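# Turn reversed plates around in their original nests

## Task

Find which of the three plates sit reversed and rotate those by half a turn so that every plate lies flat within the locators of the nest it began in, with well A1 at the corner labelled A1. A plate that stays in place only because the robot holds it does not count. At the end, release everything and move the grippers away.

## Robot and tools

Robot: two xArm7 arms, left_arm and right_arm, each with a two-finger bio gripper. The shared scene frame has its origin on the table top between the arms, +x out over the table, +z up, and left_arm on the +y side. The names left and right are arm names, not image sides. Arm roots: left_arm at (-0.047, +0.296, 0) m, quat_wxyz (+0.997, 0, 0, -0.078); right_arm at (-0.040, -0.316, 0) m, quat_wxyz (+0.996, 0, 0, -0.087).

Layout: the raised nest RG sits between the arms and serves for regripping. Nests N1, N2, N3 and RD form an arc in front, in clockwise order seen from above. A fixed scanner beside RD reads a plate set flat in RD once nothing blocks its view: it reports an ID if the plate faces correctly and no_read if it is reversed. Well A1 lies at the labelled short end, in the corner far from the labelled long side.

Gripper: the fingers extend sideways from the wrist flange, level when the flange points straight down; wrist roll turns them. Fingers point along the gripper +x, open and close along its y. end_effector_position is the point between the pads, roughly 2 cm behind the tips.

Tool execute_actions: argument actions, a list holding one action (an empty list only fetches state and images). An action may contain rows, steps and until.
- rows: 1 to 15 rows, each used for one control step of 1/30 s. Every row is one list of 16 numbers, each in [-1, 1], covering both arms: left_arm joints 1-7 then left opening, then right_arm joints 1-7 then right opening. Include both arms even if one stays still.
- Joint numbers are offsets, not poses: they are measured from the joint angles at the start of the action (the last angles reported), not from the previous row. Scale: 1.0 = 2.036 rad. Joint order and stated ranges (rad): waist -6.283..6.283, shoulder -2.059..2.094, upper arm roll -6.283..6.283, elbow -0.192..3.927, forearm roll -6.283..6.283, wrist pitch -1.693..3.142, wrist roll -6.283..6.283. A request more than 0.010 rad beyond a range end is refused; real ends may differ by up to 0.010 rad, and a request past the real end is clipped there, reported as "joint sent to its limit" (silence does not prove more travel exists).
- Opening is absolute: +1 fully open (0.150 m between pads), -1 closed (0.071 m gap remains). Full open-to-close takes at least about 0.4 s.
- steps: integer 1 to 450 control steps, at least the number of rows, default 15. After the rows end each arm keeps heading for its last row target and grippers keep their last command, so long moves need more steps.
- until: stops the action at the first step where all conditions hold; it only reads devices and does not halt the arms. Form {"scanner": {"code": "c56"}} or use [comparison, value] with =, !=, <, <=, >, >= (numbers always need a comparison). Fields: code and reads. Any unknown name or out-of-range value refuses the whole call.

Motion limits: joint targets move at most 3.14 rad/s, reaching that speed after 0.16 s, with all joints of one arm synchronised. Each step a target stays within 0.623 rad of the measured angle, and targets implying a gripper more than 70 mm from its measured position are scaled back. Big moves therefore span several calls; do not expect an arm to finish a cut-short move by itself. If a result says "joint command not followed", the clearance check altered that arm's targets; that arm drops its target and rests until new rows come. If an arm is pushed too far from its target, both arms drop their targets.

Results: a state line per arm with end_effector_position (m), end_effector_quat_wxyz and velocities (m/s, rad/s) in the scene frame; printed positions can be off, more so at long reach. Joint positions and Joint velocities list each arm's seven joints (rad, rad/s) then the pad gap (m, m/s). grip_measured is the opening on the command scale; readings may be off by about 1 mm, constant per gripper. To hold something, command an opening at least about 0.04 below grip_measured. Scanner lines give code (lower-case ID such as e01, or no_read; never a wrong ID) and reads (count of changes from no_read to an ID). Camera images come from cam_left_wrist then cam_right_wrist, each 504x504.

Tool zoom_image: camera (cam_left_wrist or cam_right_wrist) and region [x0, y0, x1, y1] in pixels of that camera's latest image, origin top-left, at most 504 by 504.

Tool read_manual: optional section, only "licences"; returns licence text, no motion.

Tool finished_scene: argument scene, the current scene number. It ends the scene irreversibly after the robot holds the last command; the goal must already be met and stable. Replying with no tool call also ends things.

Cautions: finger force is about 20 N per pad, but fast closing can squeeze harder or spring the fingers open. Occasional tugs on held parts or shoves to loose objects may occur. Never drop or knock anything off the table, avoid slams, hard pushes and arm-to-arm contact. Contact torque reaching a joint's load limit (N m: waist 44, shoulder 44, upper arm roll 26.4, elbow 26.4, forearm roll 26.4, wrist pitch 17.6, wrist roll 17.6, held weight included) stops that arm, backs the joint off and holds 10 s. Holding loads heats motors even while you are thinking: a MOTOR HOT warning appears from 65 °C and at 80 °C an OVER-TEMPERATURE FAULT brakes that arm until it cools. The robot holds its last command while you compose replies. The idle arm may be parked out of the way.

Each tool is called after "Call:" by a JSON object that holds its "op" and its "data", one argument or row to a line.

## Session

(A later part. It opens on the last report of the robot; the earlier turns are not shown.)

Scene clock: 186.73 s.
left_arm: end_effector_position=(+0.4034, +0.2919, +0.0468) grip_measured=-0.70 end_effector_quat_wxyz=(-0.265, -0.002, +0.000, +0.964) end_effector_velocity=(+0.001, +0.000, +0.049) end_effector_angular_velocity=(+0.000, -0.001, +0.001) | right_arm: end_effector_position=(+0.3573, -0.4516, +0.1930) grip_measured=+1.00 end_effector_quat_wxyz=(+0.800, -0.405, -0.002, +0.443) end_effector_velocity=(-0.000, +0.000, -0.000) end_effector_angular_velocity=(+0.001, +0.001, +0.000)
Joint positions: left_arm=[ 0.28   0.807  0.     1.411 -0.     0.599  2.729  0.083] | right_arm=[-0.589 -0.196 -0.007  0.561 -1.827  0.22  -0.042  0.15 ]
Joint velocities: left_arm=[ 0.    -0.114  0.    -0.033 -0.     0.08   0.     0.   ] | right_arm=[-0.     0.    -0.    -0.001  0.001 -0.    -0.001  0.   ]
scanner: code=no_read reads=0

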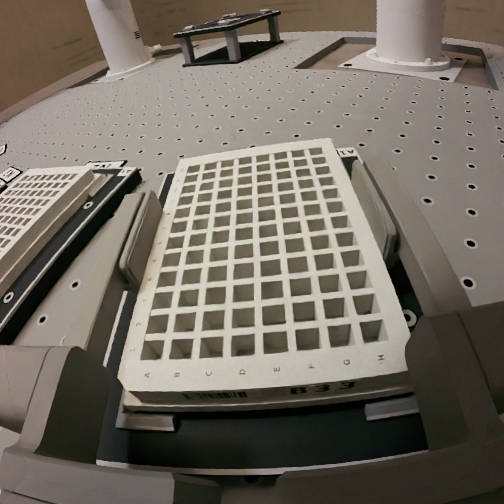

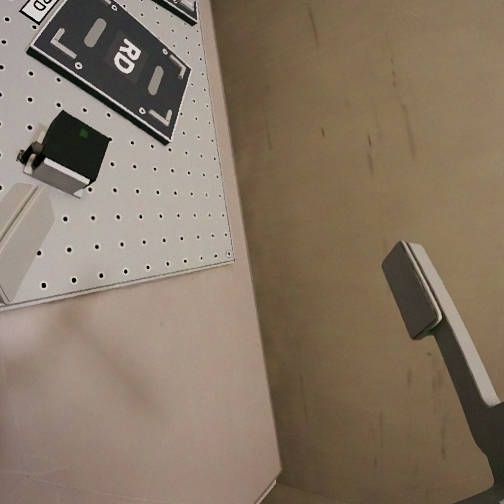

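Call:
{"op": "execute_actions", "data": {
  "actions": []
}}

Call:
{"op": "zoom_image", "data": {
  "camera": "cam_left_wrist",
  "region": [90, 370, 230, 480]
}}

Call:
{"op": "zoom_image", "data": {
  "camera": "cam_left_wrist",
  "region": [300, 360, 440, 470]
}}

Call:
{"op": "zoom_image", "data": {
  "camera": "cam_left_wrist",
  "region": [140, 140, 220, 220]
}}

Call:
{"op": "zoom_image", "data": {
  "camera": "cam_left_wrist",
  "region": [310, 120, 390, 200]
}}

Scene clock: 191.87 s.
left_arm: end_effector_position=(+0.4037, +0.2919, +0.0560) grip_measured=-0.70 end_effector_quat_wxyz=(-0.265, -0.003, +0.000, +0.964) end_effector_velocity=(+0.000, +0.000, +0.000) end_effector_angular_velocity=(+0.001, -0.001, -0.001) | right_arm: end_effector_position=(+0.3573, -0.4516, +0.1930) grip_measured=+1.00 end_effector_quat_wxyz=(+0.800, -0.405, -0.002, +0.443) end_effector_velocity=(+0.000, -0.000, +0.000) end_effector_angular_velocity=(-0.000, -0.001, -0.000)
Joint positions: left_arm=[ 0.28   0.786  0.     1.405 -0.     0.613  2.729  0.083] | right_arm=[-0.589 -0.196 -0.007  0.561 -1.827  0.22  -0.042  0.15 ]
Joint velocities: left_arm=[-0.    -0.001 -0.    -0.     0.002 -0.    -0.     0.   ] | right_arm=[ 0.    -0.    -0.     0.001 -0.    -0.     0.     0.   ]
scanner: code=no_read reads=0

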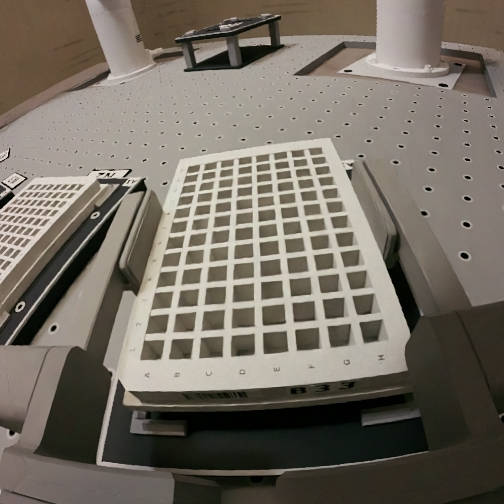

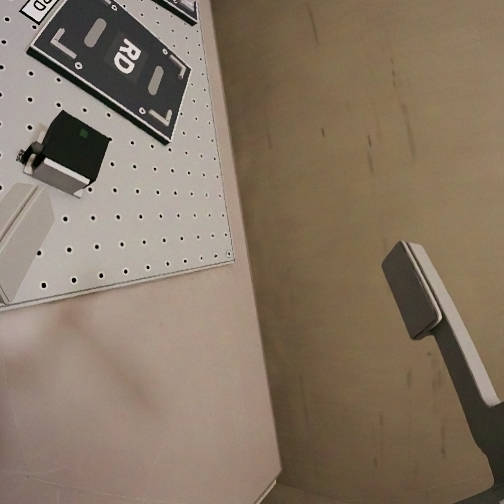

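Region (90, 370, 230, 480) of cam_left_wrist's 504x504 image, scaled by 3.600, with more detail than that image has; it fills the top 396 rows of this view, and the rest is white.

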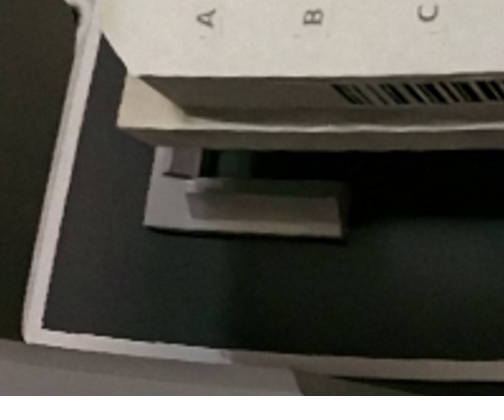

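Region (300, 360, 440, 470) of cam_left_wrist's 504x504 image, scaled by 3.600, with more detail than that image has; it fills the top 396 rows of this view, and the rest is white.

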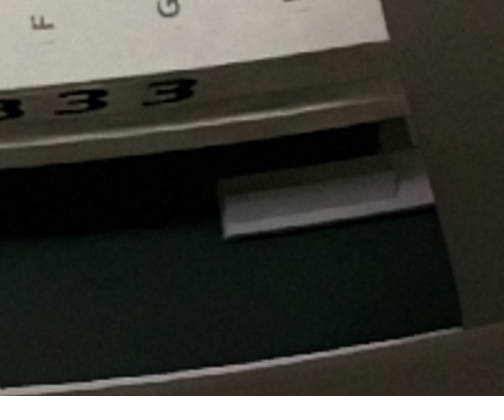

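Region (140, 140, 220, 220) of cam_left_wrist's 504x504 image, scaled by 6.300, with more detail than that image has.

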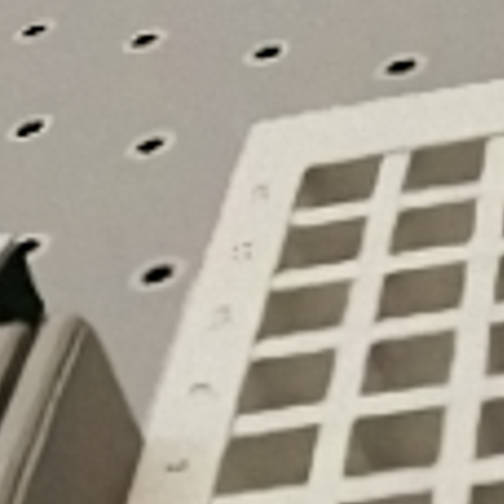

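Region (310, 120, 390, 200) of cam_left_wrist's 504x504 image, scaled by 6.300, with more detail than that image has.

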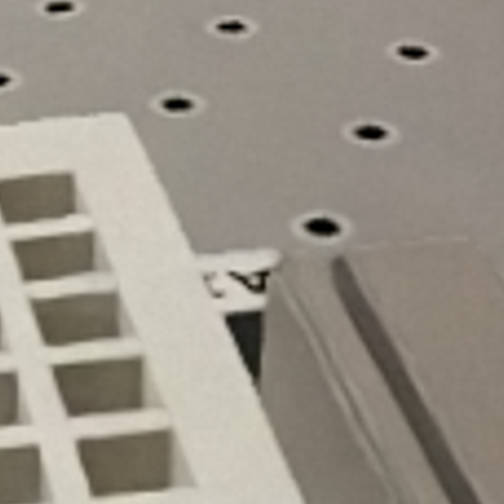

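Call:
{"op": "execute_actions", "data": {
  "actions": [
    {"rows":[
[-0.0027,-0.0073,0,-0.0085,0,-0.0012,0.0204,-0.82,0,0,0,0,0,0,0,1],
[-0.0077,-0.0189,0,-0.024,0,-0.005,0.0578,-0.82,0,0,0,0,0,0,0,1],
[-0.0145,-0.032,0,-0.0451,0,-0.013,0.1088,-0.82,0,0,0,0,0,0,0,1],
[-0.0213,-0.0451,0,-0.0662,0,-0.021,0.1598,-0.82,0,0,0,0,0,0,0,1],
[-0.0281,-0.0583,0,-0.0874,0,-0.029,0.2107,-0.82,0,0,0,0,0,0,0,1],
[-0.0349,-0.0714,0,-0.1085,0,-0.0369,0.2617,-0.82,0,0,0,0,0,0,0,1],
[-0.0417,-0.0845,0,-0.1296,0,-0.0449,0.3127,-0.82,0,0,0,0,0,0,0,1],
[-0.0485,-0.0971,0,-0.1508,0,-0.0534,0.3637,-0.82,0,0,0,0,0,0,0,1],
[-0.0553,-0.1098,0,-0.1719,0,-0.0618,0.4147,-0.82,0,0,0,0,0,0,0,1],
[-0.0621,-0.1224,0,-0.193,0,-0.0703,0.4657,-0.82,0,0,0,0,0,0,0,1],
[-0.0689,-0.135,0,-0.2142,0,-0.0788,0.5166,-0.82,0,0,0,0,0,0,0,1],
[-0.0757,-0.1476,0,-0.2353,0,-0.0873,0.5676,-0.82,0,0,0,0,0,0,0,1],
[-0.0824,-0.1603,0,-0.2564,0,-0.0957,0.6186,-0.82,0,0,0,0,0,0,0,1],
[-0.0874,-0.1694,0,-0.2719,0,-0.1021,0.656,-0.82,0,0,0,0,0,0,0,1],
[-0.0906,-0.175,0,-0.2818,0,-0.1063,0.6798,-0.82,0,0,0,0,0,0,0,1]],"steps":16}
  ]
}}

Scene clock: 236.40 s.
left_arm: end_effector_position=(+0.3198, +0.3622, +0.0756) grip_measured=-0.70 end_effector_quat_wxyz=(+0.231, -0.002, -0.000, +0.973) end_effector_velocity=(-0.096, +0.196, +0.035) end_effector_angular_velocity=(+0.010, +0.009, -2.979) | right_arm: end_effector_position=(+0.3573, -0.4516, +0.1930) grip_measured=+1.00 end_effector_quat_wxyz=(+0.800, -0.405, -0.002, +0.443) end_effector_velocity=(-0.000, +0.000, -0.000) end_effector_angular_velocity=(+0.000, +0.000, +0.001)
Joint positions: left_arm=[ 0.156  0.544 -0.     1.022 -0.     0.474  3.607  0.083] | right_arm=[-0.589 -0.196 -0.007  0.561 -1.827  0.22  -0.042  0.15 ]
Joint velocities: left_arm=[-0.392 -0.731 -0.006 -1.213  0.001 -0.473  2.581 -0.   ] | right_arm=[ 0.     0.     0.    -0.     0.    -0.001 -0.001  0.   ]
scanner: code=no_read reads=0

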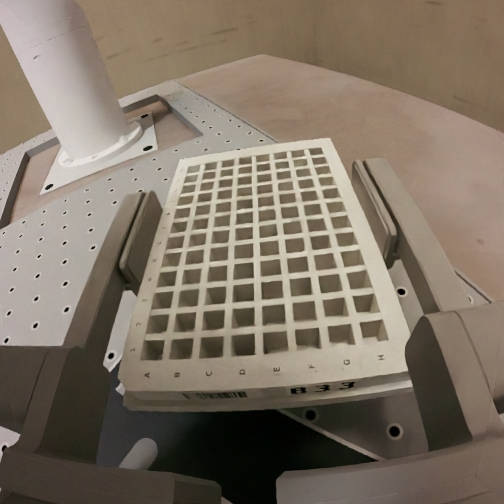

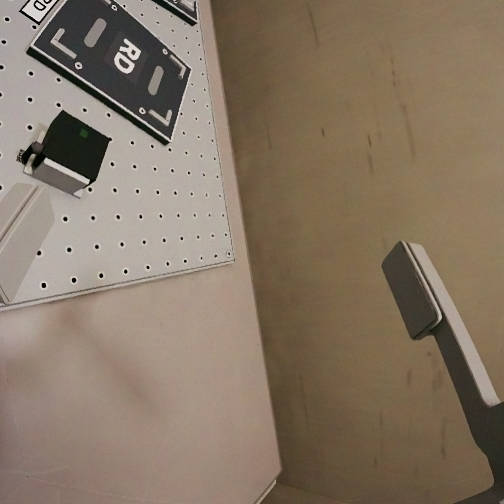

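Call:
{"op": "execute_actions", "data": {
  "actions": []
}}

Scene clock: 237.40 s.
left_arm: end_effector_position=(+0.3273, +0.3959, +0.0799) grip_measured=-0.70 end_effector_quat_wxyz=(+0.493, -0.002, -0.001, +0.870) end_effector_velocity=(-0.000, +0.001, +0.000) end_effector_angular_velocity=(+0.001, -0.000, +0.003) | right_arm: end_effector_position=(+0.3573, -0.4516, +0.1930) grip_measured=+1.00 end_effector_quat_wxyz=(+0.800, -0.405, -0.002, +0.443) end_effector_velocity=(+0.000, -0.000, -0.000) end_effector_angular_velocity=(+0.000, -0.000, -0.001)
Joint positions: left_arm=[ 0.095  0.43   0.     0.831 -0.     0.397  4.113  0.083] | right_arm=[-0.589 -0.196 -0.007  0.561 -1.827  0.22  -0.042  0.15 ]
Joint velocities: left_arm=[ 0.001 -0.001  0.002 -0.    -0.001  0.     0.    -0.   ] | right_arm=[ 0.     0.     0.    -0.     0.     0.001  0.001  0.   ]
scanner: code=no_read reads=0

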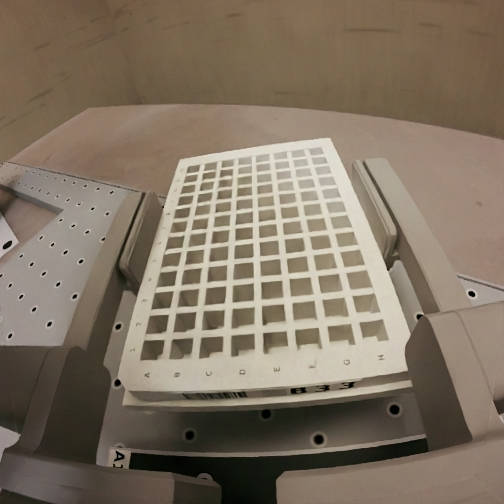

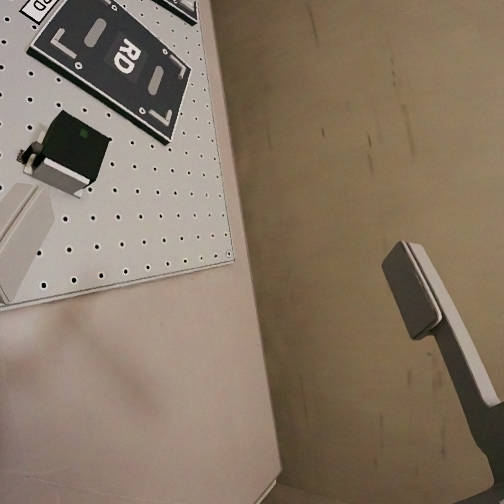

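Call:
{"op": "execute_actions", "data": {
  "actions": [
    {"rows":[
[-0.0027,-0.0019,0,-0.006,0,-0.0041,0.0204,-0.82,0,0,0,0,0,0,0,1],
[-0.0077,-0.0055,0,-0.017,0,-0.0115,0.0578,-0.82,0,0,0,0,0,0,0,1],
[-0.0145,-0.0104,0,-0.032,0,-0.0217,0.1088,-0.82,0,0,0,0,0,0,0,1],
[-0.0213,-0.0153,0,-0.047,0,-0.0319,0.1598,-0.82,0,0,0,0,0,0,0,1],
[-0.0281,-0.0201,0,-0.0621,0,-0.042,0.2108,-0.82,0,0,0,0,0,0,0,1],
[-0.0348,-0.025,0,-0.0771,0,-0.0522,0.2618,-0.82,0,0,0,0,0,0,0,1],
[-0.0416,-0.0299,0,-0.0921,0,-0.0624,0.3128,-0.82,0,0,0,0,0,0,0,1],
[-0.0484,-0.0347,0,-0.1071,0,-0.0725,0.3637,-0.82,0,0,0,0,0,0,0,1],
[-0.0552,-0.0396,0,-0.1221,0,-0.0827,0.4147,-0.82,0,0,0,0,0,0,0,1],
[-0.062,-0.0445,0,-0.1371,0,-0.0929,0.4657,-0.82,0,0,0,0,0,0,0,1],
[-0.0688,-0.0493,0,-0.1522,0,-0.1031,0.5167,-0.82,0,0,0,0,0,0,0,1],
[-0.0756,-0.0542,0,-0.1672,0,-0.1132,0.5677,-0.82,0,0,0,0,0,0,0,1],
[-0.0824,-0.0591,0,-0.1822,0,-0.1234,0.6187,-0.82,0,0,0,0,0,0,0,1],
[-0.0873,-0.0626,0,-0.1932,0,-0.1309,0.6561,-0.82,0,0,0,0,0,0,0,1],
[-0.0905,-0.0649,0,-0.2002,0,-0.1356,0.6799,-0.82,0,0,0,0,0,0,0,1]],"steps":17}
  ]
}}

Scene clock: 248.50 s.
left_arm: end_effector_position=(+0.3900, +0.3505, +0.0602) grip_measured=-0.70 end_effector_quat_wxyz=(+0.874, -0.001, -0.001, +0.486) end_effector_velocity=(+0.095, -0.288, -0.040) end_effector_angular_velocity=(+0.009, +0.017, -2.677) | right_arm: end_effector_position=(+0.3573, -0.4516, +0.1930) grip_measured=+1.00 end_effector_quat_wxyz=(+0.800, -0.405, -0.002, +0.443) end_effector_velocity=(-0.000, +0.000, -0.000) end_effector_angular_velocity=(+0.001, +0.001, +0.001)
Joint positions: left_arm=[-0.04   0.334 -0.001  0.533 -0.     0.196  5.072  0.083] | right_arm=[-0.589 -0.196 -0.007  0.561 -1.827  0.22  -0.042  0.15 ]
Joint velocities: left_arm=[-0.329 -0.232 -0.008 -0.731 -0.    -0.481  2.341 -0.   ] | right_arm=[-0.    -0.     0.    -0.001 -0.    -0.    -0.     0.   ]
scanner: code=no_read reads=0

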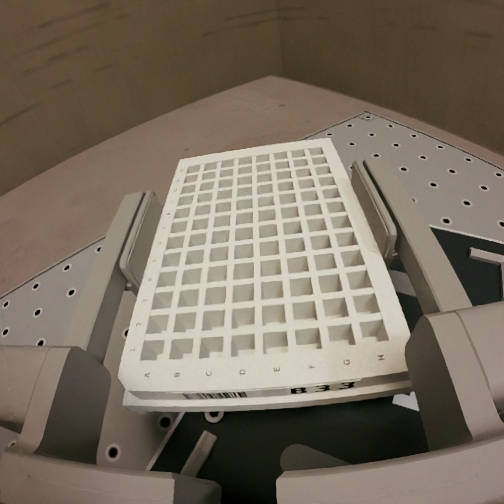

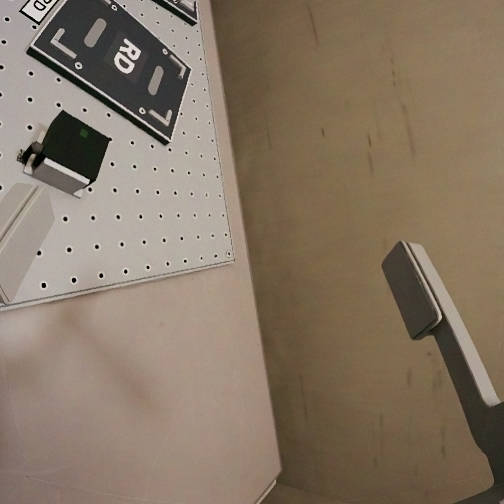

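Call:
{"op": "execute_actions", "data": {
  "actions": []
}}

Call:
{"op": "zoom_image", "data": {
  "camera": "cam_left_wrist",
  "region": [90, 370, 230, 480]
}}

Call:
{"op": "zoom_image", "data": {
  "camera": "cam_left_wrist",
  "region": [300, 360, 440, 470]
}}

Call:
{"op": "zoom_image", "data": {
  "camera": "cam_left_wrist",
  "region": [310, 120, 390, 200]
}}

Scene clock: 259.70 s.
left_arm: end_effector_position=(+0.4029, +0.2922, +0.0561) grip_measured=-0.70 end_effector_quat_wxyz=(+0.963, -0.001, -0.002, +0.269) end_effector_velocity=(+0.000, -0.000, +0.001) end_effector_angular_velocity=(-0.001, -0.001, +0.000) | right_arm: end_effector_position=(+0.3573, -0.4516, +0.1930) grip_measured=+1.00 end_effector_quat_wxyz=(+0.800, -0.405, -0.002, +0.443) end_effector_velocity=(+0.000, +0.000, -0.000) end_effector_angular_velocity=(+0.000, -0.000, -0.000)
Joint positions: left_arm=[-0.089  0.298  0.     0.425 -0.     0.121  5.494  0.083] | right_arm=[-0.589 -0.196 -0.007  0.561 -1.827  0.22  -0.042  0.15 ]
Joint velocities: left_arm=[ 0.    -0.001 -0.     0.    -0.001 -0.     0.    -0.   ] | right_arm=[ 0.     0.     0.    -0.    -0.     0.     0.001  0.   ]
scanner: code=no_read reads=0

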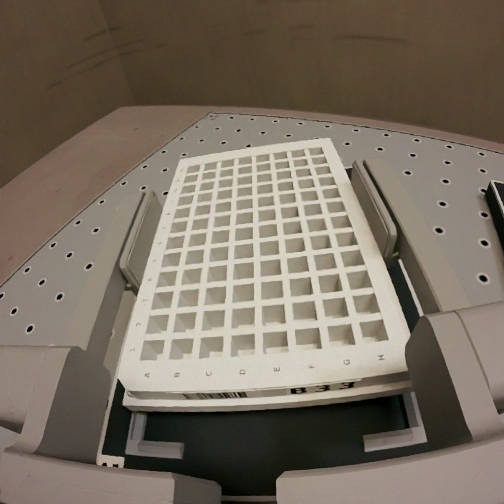

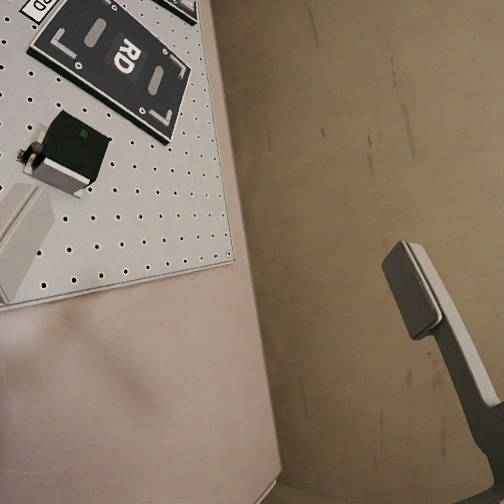

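Region (90, 370, 230, 480) of cam_left_wrist's 504x504 image, scaled by 3.600, with more detail than that image has; it fills the top 396 rows of this view, and the rest is white.

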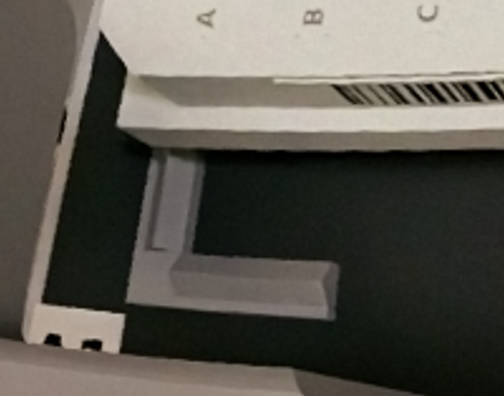

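Region (300, 360, 440, 470) of cam_left_wrist's 504x504 image, scaled by 3.600, with more detail than that image has; it fills the top 396 rows of this view, and the rest is white.

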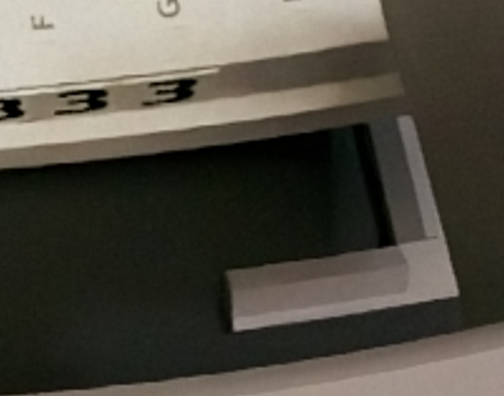

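Region (310, 120, 390, 200) of cam_left_wrist's 504x504 image, scaled by 6.300, with more detail than that image has.

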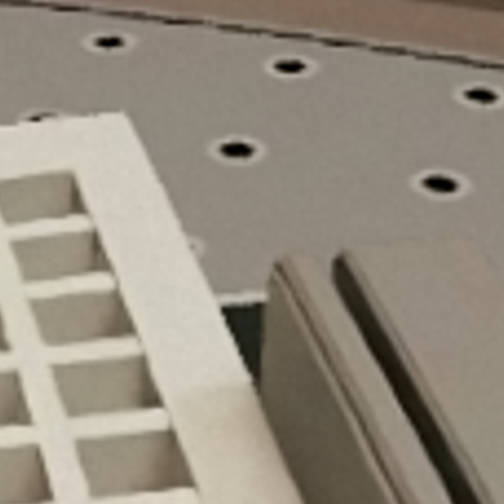

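Call:
{"op": "execute_actions", "data": {
  "actions": [
    {"rows":[
[-0.002,-0.0012,0,-0.0025,0,-0.0013,-0.0015,-0.82,0,0,0,0,0,0,0,1],
[-0.0057,-0.0033,0,-0.0071,0,-0.0038,-0.0043,-0.82,0,0,0,0,0,0,0,1],
[-0.00769,-0.00452,0,-0.00963,0,-0.00512,-0.00587,-0.82,0,0,0,0,0,0,0,1]],"steps":3}
  ]
}}

Scene clock: 277.03 s.
left_arm: end_effector_position=(+0.4023, +0.2919, +0.0562) grip_measured=-0.70 end_effector_quat_wxyz=(+0.963, -0.001, -0.002, +0.269) end_effector_velocity=(-0.022, -0.011, +0.002) end_effector_angular_velocity=(-0.000, -0.008, -0.003) | right_arm: end_effector_position=(+0.3573, -0.4516, +0.1930) grip_measured=+1.00 end_effector_quat_wxyz=(+0.800, -0.405, -0.002, +0.443) end_effector_velocity=(-0.000, +0.000, -0.000) end_effector_angular_velocity=(+0.001, -0.000, +0.000)
Joint positions: left_arm=[-0.09   0.297  0.001  0.423 -0.     0.12   5.493  0.083] | right_arm=[-0.589 -0.196 -0.007  0.561 -1.827  0.22  -0.042  0.15 ]
Joint velocities: left_arm=[-0.055 -0.034  0.006 -0.067 -0.001 -0.042 -0.046 -0.   ] | right_arm=[-0. -0.  0. -0.  0. -0.  0.  0.]
scanner: code=no_read reads=0

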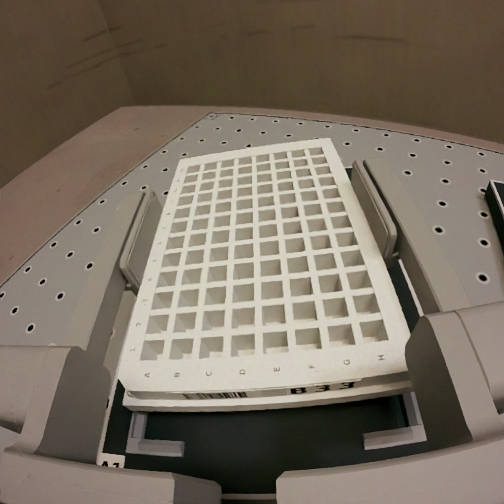

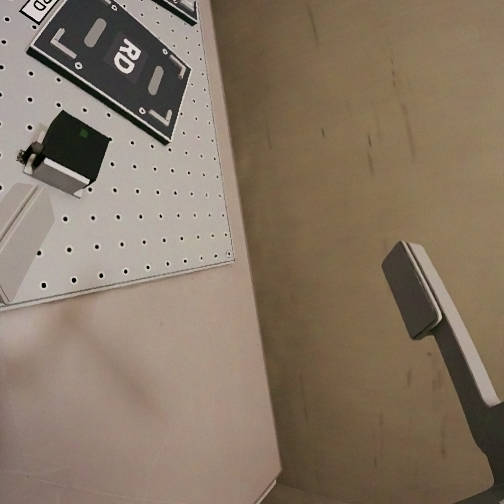

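Call:
{"op": "execute_actions", "data": {
  "actions": []
}}

Call:
{"op": "zoom_image", "data": {
  "camera": "cam_left_wrist",
  "region": [90, 370, 230, 480]
}}

Call:
{"op": "zoom_image", "data": {
  "camera": "cam_left_wrist",
  "region": [300, 360, 440, 470]
}}

Call:
{"op": "zoom_image", "data": {
  "camera": "cam_left_wrist",
  "region": [310, 120, 390, 200]
}}

Scene clock: 279.87 s.
left_arm: end_effector_position=(+0.3962, +0.2882, +0.0561) grip_measured=-0.70 end_effector_quat_wxyz=(+0.964, -0.001, -0.002, +0.268) end_effector_velocity=(+0.000, +0.001, +0.000) end_effector_angular_velocity=(+0.000, -0.001, +0.002) | right_arm: end_effector_position=(+0.3573, -0.4516, +0.1930) grip_measured=+1.00 end_effector_quat_wxyz=(+0.800, -0.405, -0.002, +0.443) end_effector_velocity=(+0.000, +0.000, +0.000) end_effector_angular_velocity=(+0.000, -0.000, -0.000)
Joint positions: left_arm=[-0.104  0.289  0.     0.405 -0.     0.111  5.482  0.083] | right_arm=[-0.589 -0.196 -0.007  0.561 -1.827  0.22  -0.042  0.15 ]
Joint velocities: left_arm=[ 0.    -0.     0.001  0.    -0.001  0.    -0.     0.   ] | right_arm=[ 0.    -0.     0.    -0.     0.    -0.     0.001  0.   ]
scanner: code=no_read reads=0

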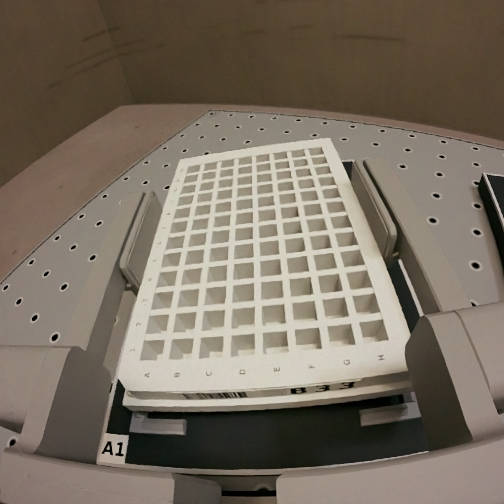

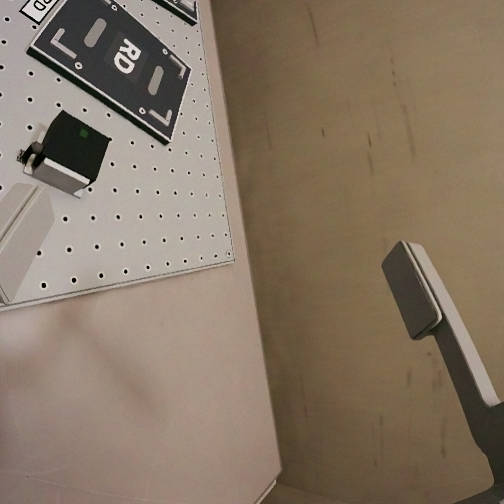

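Region (90, 370, 230, 480) of cam_left_wrist's 504x504 image, scaled by 3.600, with more detail than that image has; it fills the top 396 rows of this view, and the rest is white.

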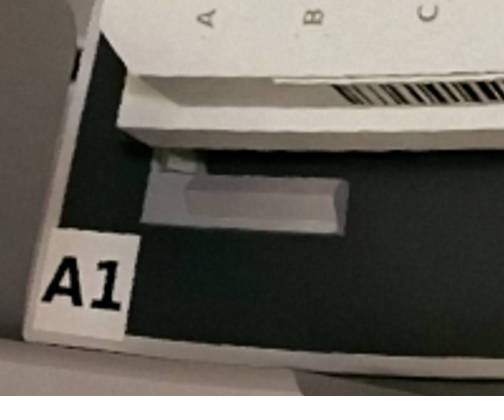

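Region (300, 360, 440, 470) of cam_left_wrist's 504x504 image, scaled by 3.600, with more detail than that image has; it fills the top 396 rows of this view, and the rest is white.

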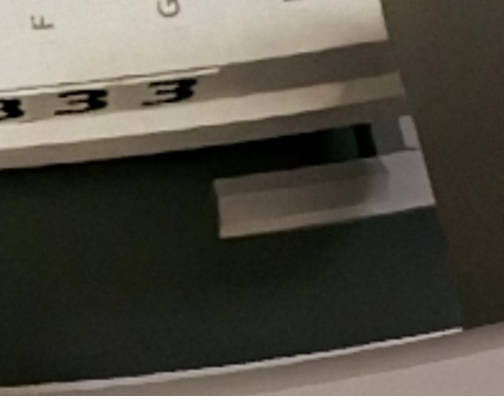

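Region (310, 120, 390, 200) of cam_left_wrist's 504x504 image, scaled by 6.300, with more detail than that image has.

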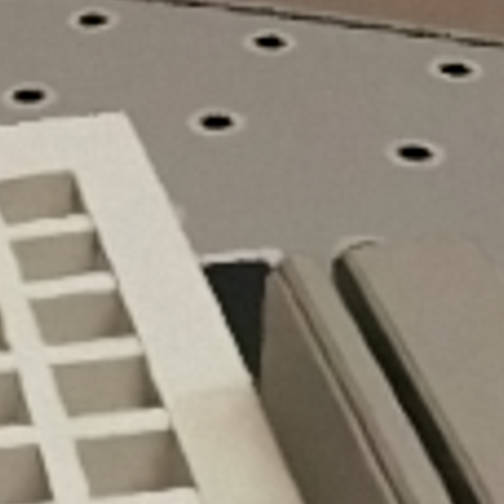

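Call:
{"op": "execute_actions", "data": {
  "actions": [
    {"rows":[
[0.0004,0.0019,0,0.0001,0,-0.0017,0.0014,-0.82,0,0,0,0,0,0,0,1],
[0.00073,0.0048,0,0.0004,0,-0.0043,0.00269,-0.82,0,0,0,0,0,0,0,1],
[0.00073,0.0083,0,0.0011,0,-0.007,0.00269,-0.82,0,0,0,0,0,0,0,1],
[0.00073,0.0118,0,0.0019,0,-0.0098,0.00269,-0.82,0,0,0,0,0,0,0,1],
[0.00073,0.0148,0,0.0025,0,-0.0122,0.00269,-0.82,0,0,0,0,0,0,0,1],
[0.00073,0.0173,0,0.0031,0,-0.0141,0.00269,-0.82,0,0,0,0,0,0,0,1],
[0.00073,0.0196,0,0.0036,0,-0.0159,0.00269,-0.82,0,0,0,0,0,0,0,1],
[0.00073,0.0216,0,0.004,0,-0.0175,0.00269,-0.82,0,0,0,0,0,0,0,1],
[0.00073,0.0234,0,0.0044,0,-0.0189,0.00269,-0.82,0,0,0,0,0,0,0,1],
[0.00073,0.02486,0,0.00478,0,-0.02008,0.00269,-0.82,0,0,0,0,0,0,0,1]],"steps":10}
  ]
}}

Scene clock: 299.07 s.
left_arm: end_effector_position=(+0.3961, +0.2883, +0.0484) grip_measured=-0.70 end_effector_quat_wxyz=(+0.964, -0.001, -0.002, +0.266) end_effector_velocity=(-0.001, -0.000, -0.034) end_effector_angular_velocity=(+0.001, +0.004, -0.003) | right_arm: end_effector_position=(+0.3573, -0.4516, +0.1930) grip_measured=+1.00 end_effector_quat_wxyz=(+0.800, -0.405, -0.002, +0.443) end_effector_velocity=(-0.000, -0.000, -0.000) end_effector_angular_velocity=(+0.000, +0.001, -0.000)
Joint positions: left_arm=[-0.103  0.322  0.     0.411 -0.     0.085  5.487  0.083] | right_arm=[-0.589 -0.196 -0.007  0.561 -1.827  0.22  -0.042  0.15 ]
Joint velocities: left_arm=[ 0.001  0.143 -0.001  0.029 -0.001 -0.111  0.005  0.   ] | right_arm=[ 0.     0.    -0.001 -0.     0.    -0.    -0.001  0.   ]
scanner: code=no_read reads=0

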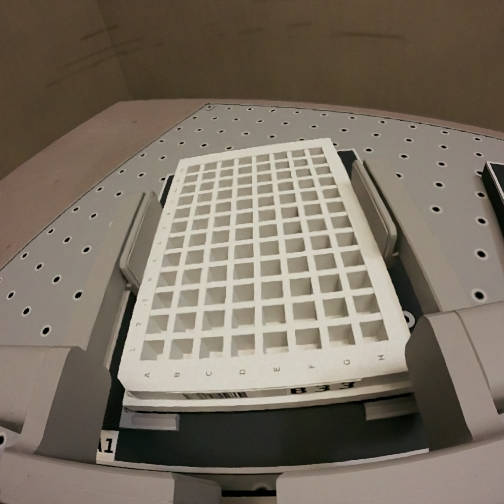

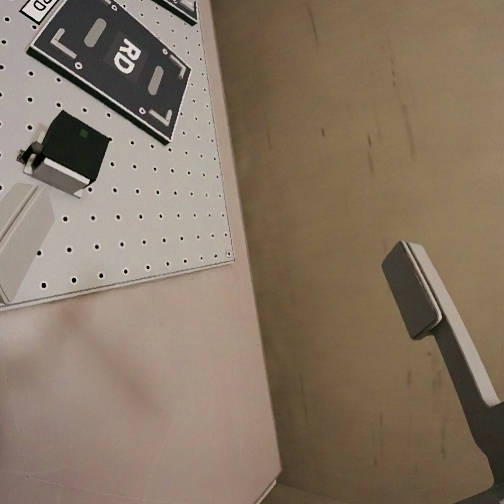

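Call:
{"op": "execute_actions", "data": {
  "actions": []
}}

Call:
{"op": "zoom_image", "data": {
  "camera": "cam_left_wrist",
  "region": [90, 370, 230, 480]
}}

Call:
{"op": "zoom_image", "data": {
  "camera": "cam_left_wrist",
  "region": [300, 360, 440, 470]
}}

Call:
{"op": "zoom_image", "data": {
  "camera": "cam_left_wrist",
  "region": [140, 120, 392, 240]
}}

Scene clock: 303.20 s.
left_arm: end_effector_position=(+0.3963, +0.2882, +0.0445) grip_measured=-0.70 end_effector_quat_wxyz=(+0.964, -0.001, -0.002, +0.266) end_effector_velocity=(-0.000, +0.000, -0.000) end_effector_angular_velocity=(+0.001, +0.000, -0.000) | right_arm: end_effector_position=(+0.3573, -0.4516, +0.1930) grip_measured=+1.00 end_effector_quat_wxyz=(+0.800, -0.405, -0.002, +0.443) end_effector_velocity=(-0.000, -0.000, -0.000) end_effector_angular_velocity=(+0.001, -0.000, -0.001)
Joint positions: left_arm=[-0.103  0.34   0.     0.415 -0.     0.07   5.488  0.083] | right_arm=[-0.589 -0.196 -0.007  0.561 -1.827  0.22  -0.042  0.15 ]
Joint velocities: left_arm=[ 0.    -0.     0.001 -0.     0.002  0.    -0.     0.   ] | right_arm=[-0.     0.    -0.    -0.001  0.     0.     0.001  0.   ]
scanner: code=no_read reads=0

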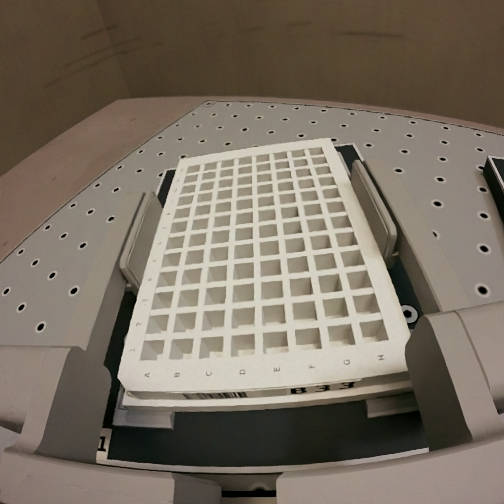

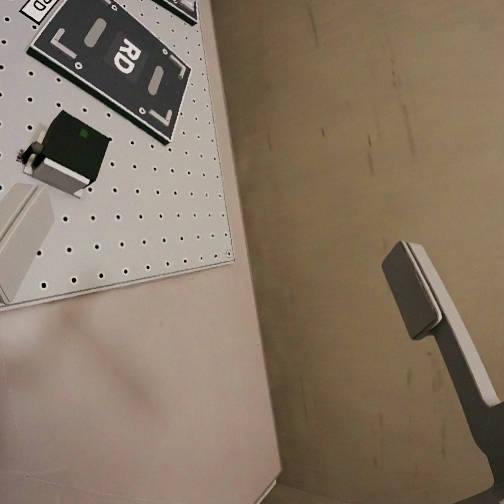

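Region (90, 370, 230, 480) of cam_left_wrist's 504x504 image, scaled by 3.600, with more detail than that image has; it fills the top 396 rows of this view, and the rest is white.

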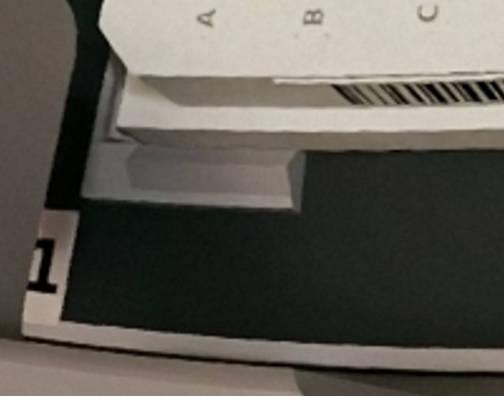

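Region (300, 360, 440, 470) of cam_left_wrist's 504x504 image, scaled by 3.600, with more detail than that image has; it fills the top 396 rows of this view, and the rest is white.

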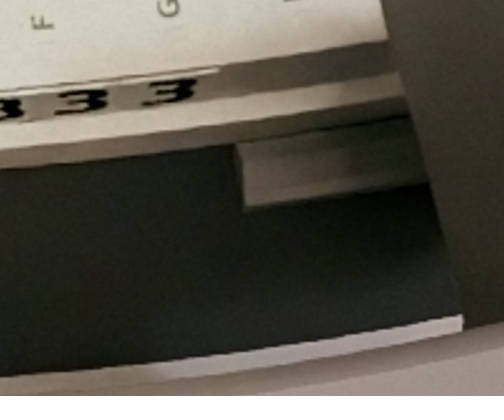

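Region (140, 120, 392, 240) of cam_left_wrist's 504x504 image, scaled by 2.000, with more detail than that image has; it fills the top 240 rows of this view, and the rest is white.

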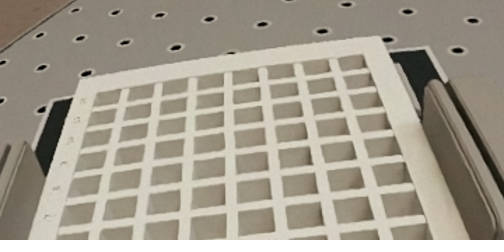

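Call:
{"op": "execute_actions", "data": {
  "actions": [
    {"rows":[
[0,0.0013,0,0.0003,0,-0.001,0,-0.81,0,0,0,0,0,0,0,1],
[0,0.0013,0,0.0003,0,-0.001,0,-0.79,0,0,0,0,0,0,0,1],
[0,0.0013,0,0.0003,0,-0.001,0,-0.77,0,0,0,0,0,0,0,1],
[0,0.0013,0,0.0003,0,-0.001,0,-0.75,0,0,0,0,0,0,0,1],
[0,0.0013,0,0.0003,0,-0.001,0,-0.73,0,0,0,0,0,0,0,1],
[0,0.0013,0,0.0003,0,-0.001,0,-0.70,0,0,0,0,0,0,0,1],
[0,0.0013,0,0.0003,0,-0.001,0,-0.65,0,0,0,0,0,0,0,1],
[0,0.0013,0,0.0003,0,-0.001,0,-0.3,0,0,0,0,0,0,0,1]],"steps":8}
  ]
}}

Scene clock: 310.90 s.
left_arm: end_effector_position=(+0.3963, +0.2882, +0.0439) grip_measured=-0.66 end_effector_quat_wxyz=(+0.964, -0.001, -0.002, +0.266) end_effector_velocity=(+0.000, -0.000, -0.000) end_effector_angular_velocity=(-0.001, -0.002, -0.000) | right_arm: end_effector_position=(+0.3573, -0.4516, +0.1930) grip_measured=+1.00 end_effector_quat_wxyz=(+0.800, -0.405, -0.002, +0.443) end_effector_velocity=(-0.000, +0.000, -0.000) end_effector_angular_velocity=(+0.000, +0.000, +0.000)
Joint positions: left_arm=[-0.103  0.342  0.     0.415 -0.     0.068  5.488  0.084] | right_arm=[-0.589 -0.196 -0.007  0.561 -1.827  0.22  -0.042  0.15 ]
Joint velocities: left_arm=[ 0.     0.003 -0.     0.001 -0.    -0.005  0.     0.154] | right_arm=[ 0.  0.  0. -0.  0. -0. -0.  0.]
scanner: code=no_read reads=0

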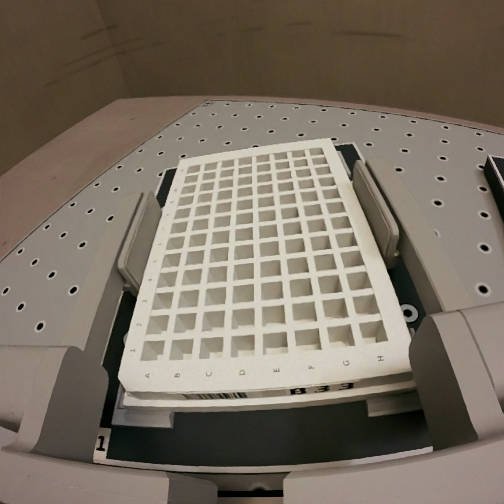

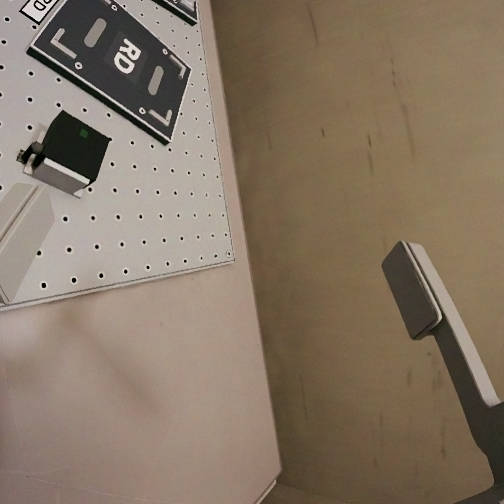

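Call:
{"op": "execute_actions", "data": {
  "actions": [
    {"rows":[
[0,-0.0078,0,-0.0018,0,0.006,0,-0.3,0,0,0,0,0,0,0,1],
[0,-0.0233,0,-0.0053,0,0.018,0,-0.3,0,0,0,0,0,0,0,1],
[0,-0.0466,0,-0.0106,0,0.036,0,-0.3,0,0,0,0,0,0,0,1],
[0,-0.0776,0,-0.0177,0,0.0599,0,-0.25,0,0,0,0,0,0,0,1],
[0,-0.1125,0,-0.0256,0,0.0869,0,-0.2,0,0,0,0,0,0,0,1],
[0,-0.1474,0,-0.0336,0,0.1138,0.01,-0.1,0,0,0,0,0,0,0,1],
[0,-0.1824,0,-0.0415,0,0.1408,0.03,0,0,0,0,0,0,0,0,1],
[0,-0.2173,0,-0.0495,0,0.1678,0.06,0.2,0,0,0,0,0,0,0,1],
[0,-0.2522,0,-0.0575,0,0.1947,0.1,0.4,0,0,0,0,0,0,0,1],
[0,-0.2871,0,-0.0654,0,0.2217,0.14,0.6,0,0,0,0,0,0,0,1],
[0,-0.3182,0,-0.0725,0,0.2457,0.18,0.8,0,0,0,0,0,0,0,1],
[0,-0.3453,0,-0.0787,0,0.2666,0.22,1,0,0,0,0,0,0,0,1],
[0,-0.3667,0,-0.0835,0,0.2831,0.255,1,0,0,0,0,0,0,0,1],
[0,-0.381,0,-0.0868,0,0.2942,0.28,1,0,0,0,0,0,0,0,1],
[0,-0.388,0,-0.0884,0,0.2996,0.295,1,0,0,0,0,0,0,0,1]],"steps":16}
  ]
}}

Scene clock: 323.43 s.
left_arm: end_effector_position=(+0.3882, +0.2576, +0.1519) grip_measured=+0.98 end_effector_quat_wxyz=(+0.991, -0.002, -0.004, +0.133) end_effector_velocity=(-0.062, -0.202, +0.239) end_effector_angular_velocity=(+0.016, +0.006, -1.637) | right_arm: end_effector_position=(+0.3573, -0.4516, +0.1930) grip_measured=+1.00 end_effector_quat_wxyz=(+0.800, -0.405, -0.002, +0.443) end_effector_velocity=(-0.000, +0.000, -0.000) end_effector_angular_velocity=(+0.001, -0.000, -0.000)
Joint positions: left_arm=[-0.103 -0.184  0.     0.297 -0.     0.472  5.758  0.149] | right_arm=[-0.589 -0.196 -0.007  0.561 -1.827  0.22  -0.042  0.15 ]
Joint velocities: left_arm=[-0.    -1.394 -0.001 -0.325  0.001  1.079  1.634  0.026] | right_arm=[ 0.     0.     0.    -0.    -0.    -0.     0.001  0.   ]
scanner: code=no_read reads=0

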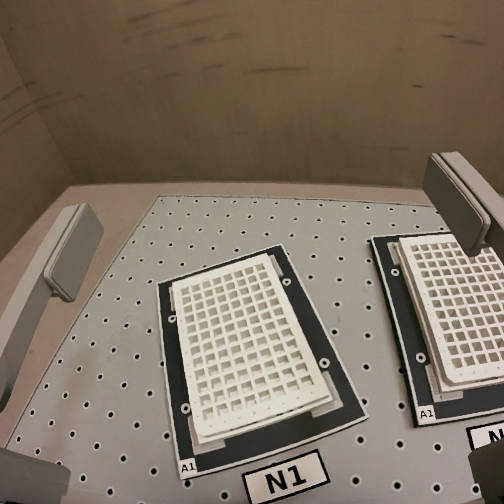

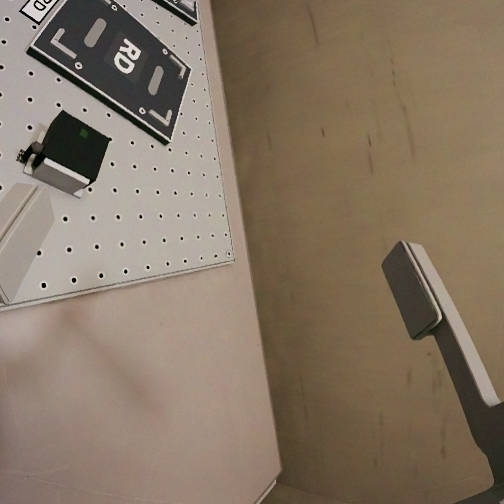

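Call:
{"op": "zoom_image", "data": {
  "camera": "cam_left_wrist",
  "region": [140, 235, 380, 485]
}}

Call:
{"op": "execute_actions", "data": {
  "actions": []
}}

Region (140, 235, 380, 485) of cam_left_wrist's 504x504 image, scaled by 2.016, with more detail than that image has; it fills the left 484 columns of this view, and the rest is white.

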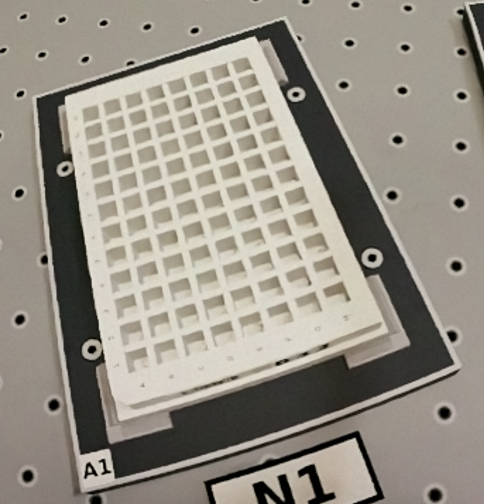

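Scene clock: 326.07 s.
left_arm: end_effector_position=(+0.3666, +0.2179, +0.1905) grip_measured=+1.00 end_effector_quat_wxyz=(+1.000, -0.001, -0.002, -0.025) end_effector_velocity=(+0.000, +0.000, +0.000) end_effector_angular_velocity=(+0.000, -0.000, +0.000) | right_arm: end_effector_position=(+0.3573, -0.4516, +0.1930) grip_measured=+1.00 end_effector_quat_wxyz=(+0.800, -0.405, -0.002, +0.443) end_effector_velocity=(-0.000, -0.000, +0.000) end_effector_angular_velocity=(+0.000, -0.000, -0.000)
Joint positions: left_arm=[-0.103 -0.438  0.     0.238 -0.     0.671  6.076  0.15 ] | right_arm=[-0.589 -0.196 -0.007  0.561 -1.827  0.22  -0.042  0.15 ]
Joint velocities: left_arm=[-0.    -0.     0.001  0.     0.001  0.    -0.     0.   ] | right_arm=[ 0. -0. -0. -0. -0. -0.  0.  0.]
scanner: code=no_read reads=0

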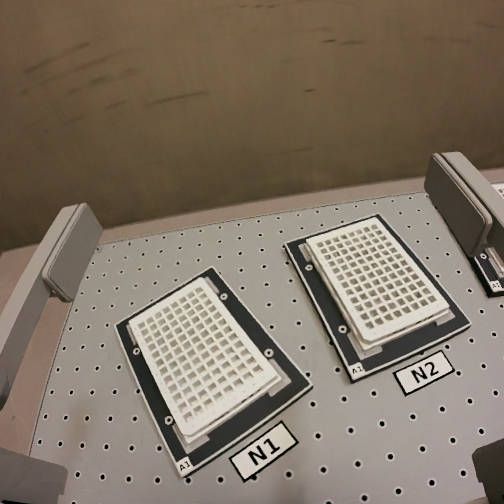

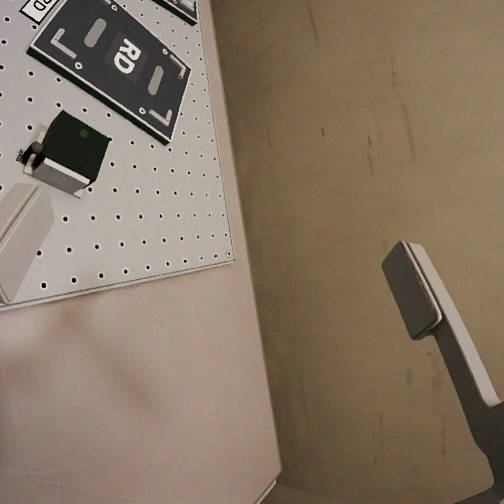

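Call:
{"op": "zoom_image", "data": {
  "camera": "cam_left_wrist",
  "region": [280, 200, 480, 400]
}}

Call:
{"op": "execute_actions", "data": {
  "actions": [
    {"rows":[
[-0.008,-0.004,0,0,0,0.004,0.007,1,0,0,0,0,0,0,0,1],
[-0.026,-0.013,0,0,0,0.013,0.023,1,0,0,0,0,0,0,0,1],
[-0.047,-0.024,0,0,0,0.024,0.042,1,0,0,0,0,0,0,0,1],
[-0.066,-0.034,0,0,0,0.034,0.06,1,0,0,0,0,0,0,0,1],
[-0.08,-0.042,0,0,0,0.042,0.073,1,0,0,0,0,0,0,0,1],
[-0.088,-0.046,0,0,0,0.046,0.08,1,0,0,0,0,0,0,0,1]],"steps":7}
  ]
}}

Region (280, 200, 480, 400) of cam_left_wrist's 504x504 image, scaled by 2.520, with more detail than that image has.

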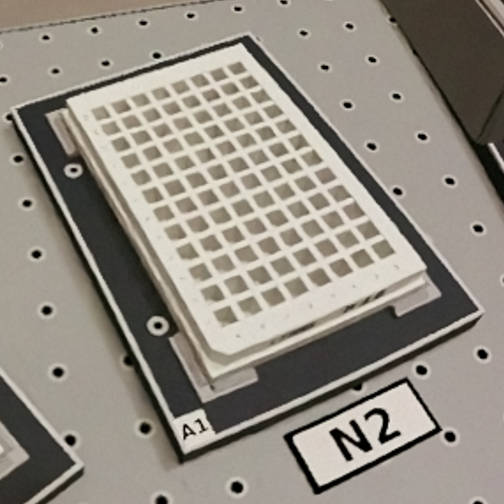

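Scene clock: 332.07 s.
left_arm: end_effector_position=(+0.3551, +0.1775, +0.1980) grip_measured=+1.00 end_effector_quat_wxyz=(+0.995, -0.001, -0.002, -0.098) end_effector_velocity=(-0.121, -0.366, +0.084) end_effector_angular_velocity=(-0.001, -0.038, -1.314) | right_arm: end_effector_position=(+0.3573, -0.4516, +0.1930) grip_measured=+1.00 end_effector_quat_wxyz=(+0.800, -0.405, -0.002, +0.443) end_effector_velocity=(-0.000, +0.000, -0.000) end_effector_angular_velocity=(-0.000, +0.001, +0.001)
Joint positions: left_arm=[-0.179 -0.477  0.     0.238 -0.     0.71   6.145  0.15 ] | right_arm=[-0.589 -0.196 -0.007  0.561 -1.827  0.22  -0.042  0.15 ]
Joint velocities: left_arm=[-0.689 -0.371 -0.021  0.01  -0.001  0.345  0.607  0.   ] | right_arm=[ 0.     0.    -0.    -0.    -0.001 -0.001 -0.001  0.   ]
scanner: code=no_read reads=0

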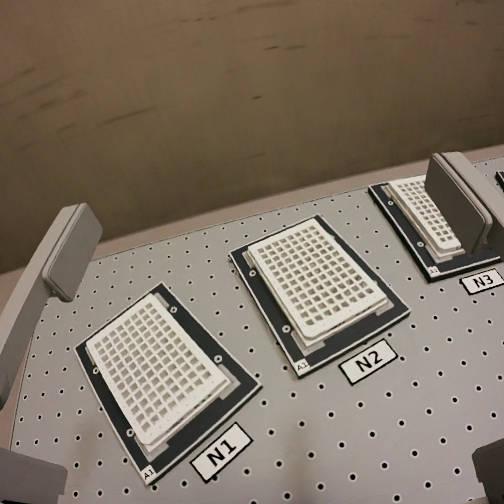

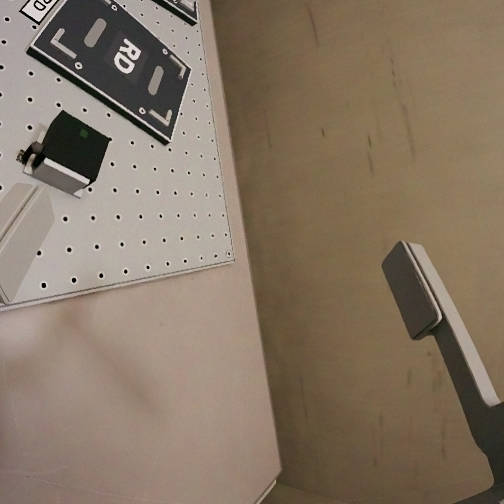

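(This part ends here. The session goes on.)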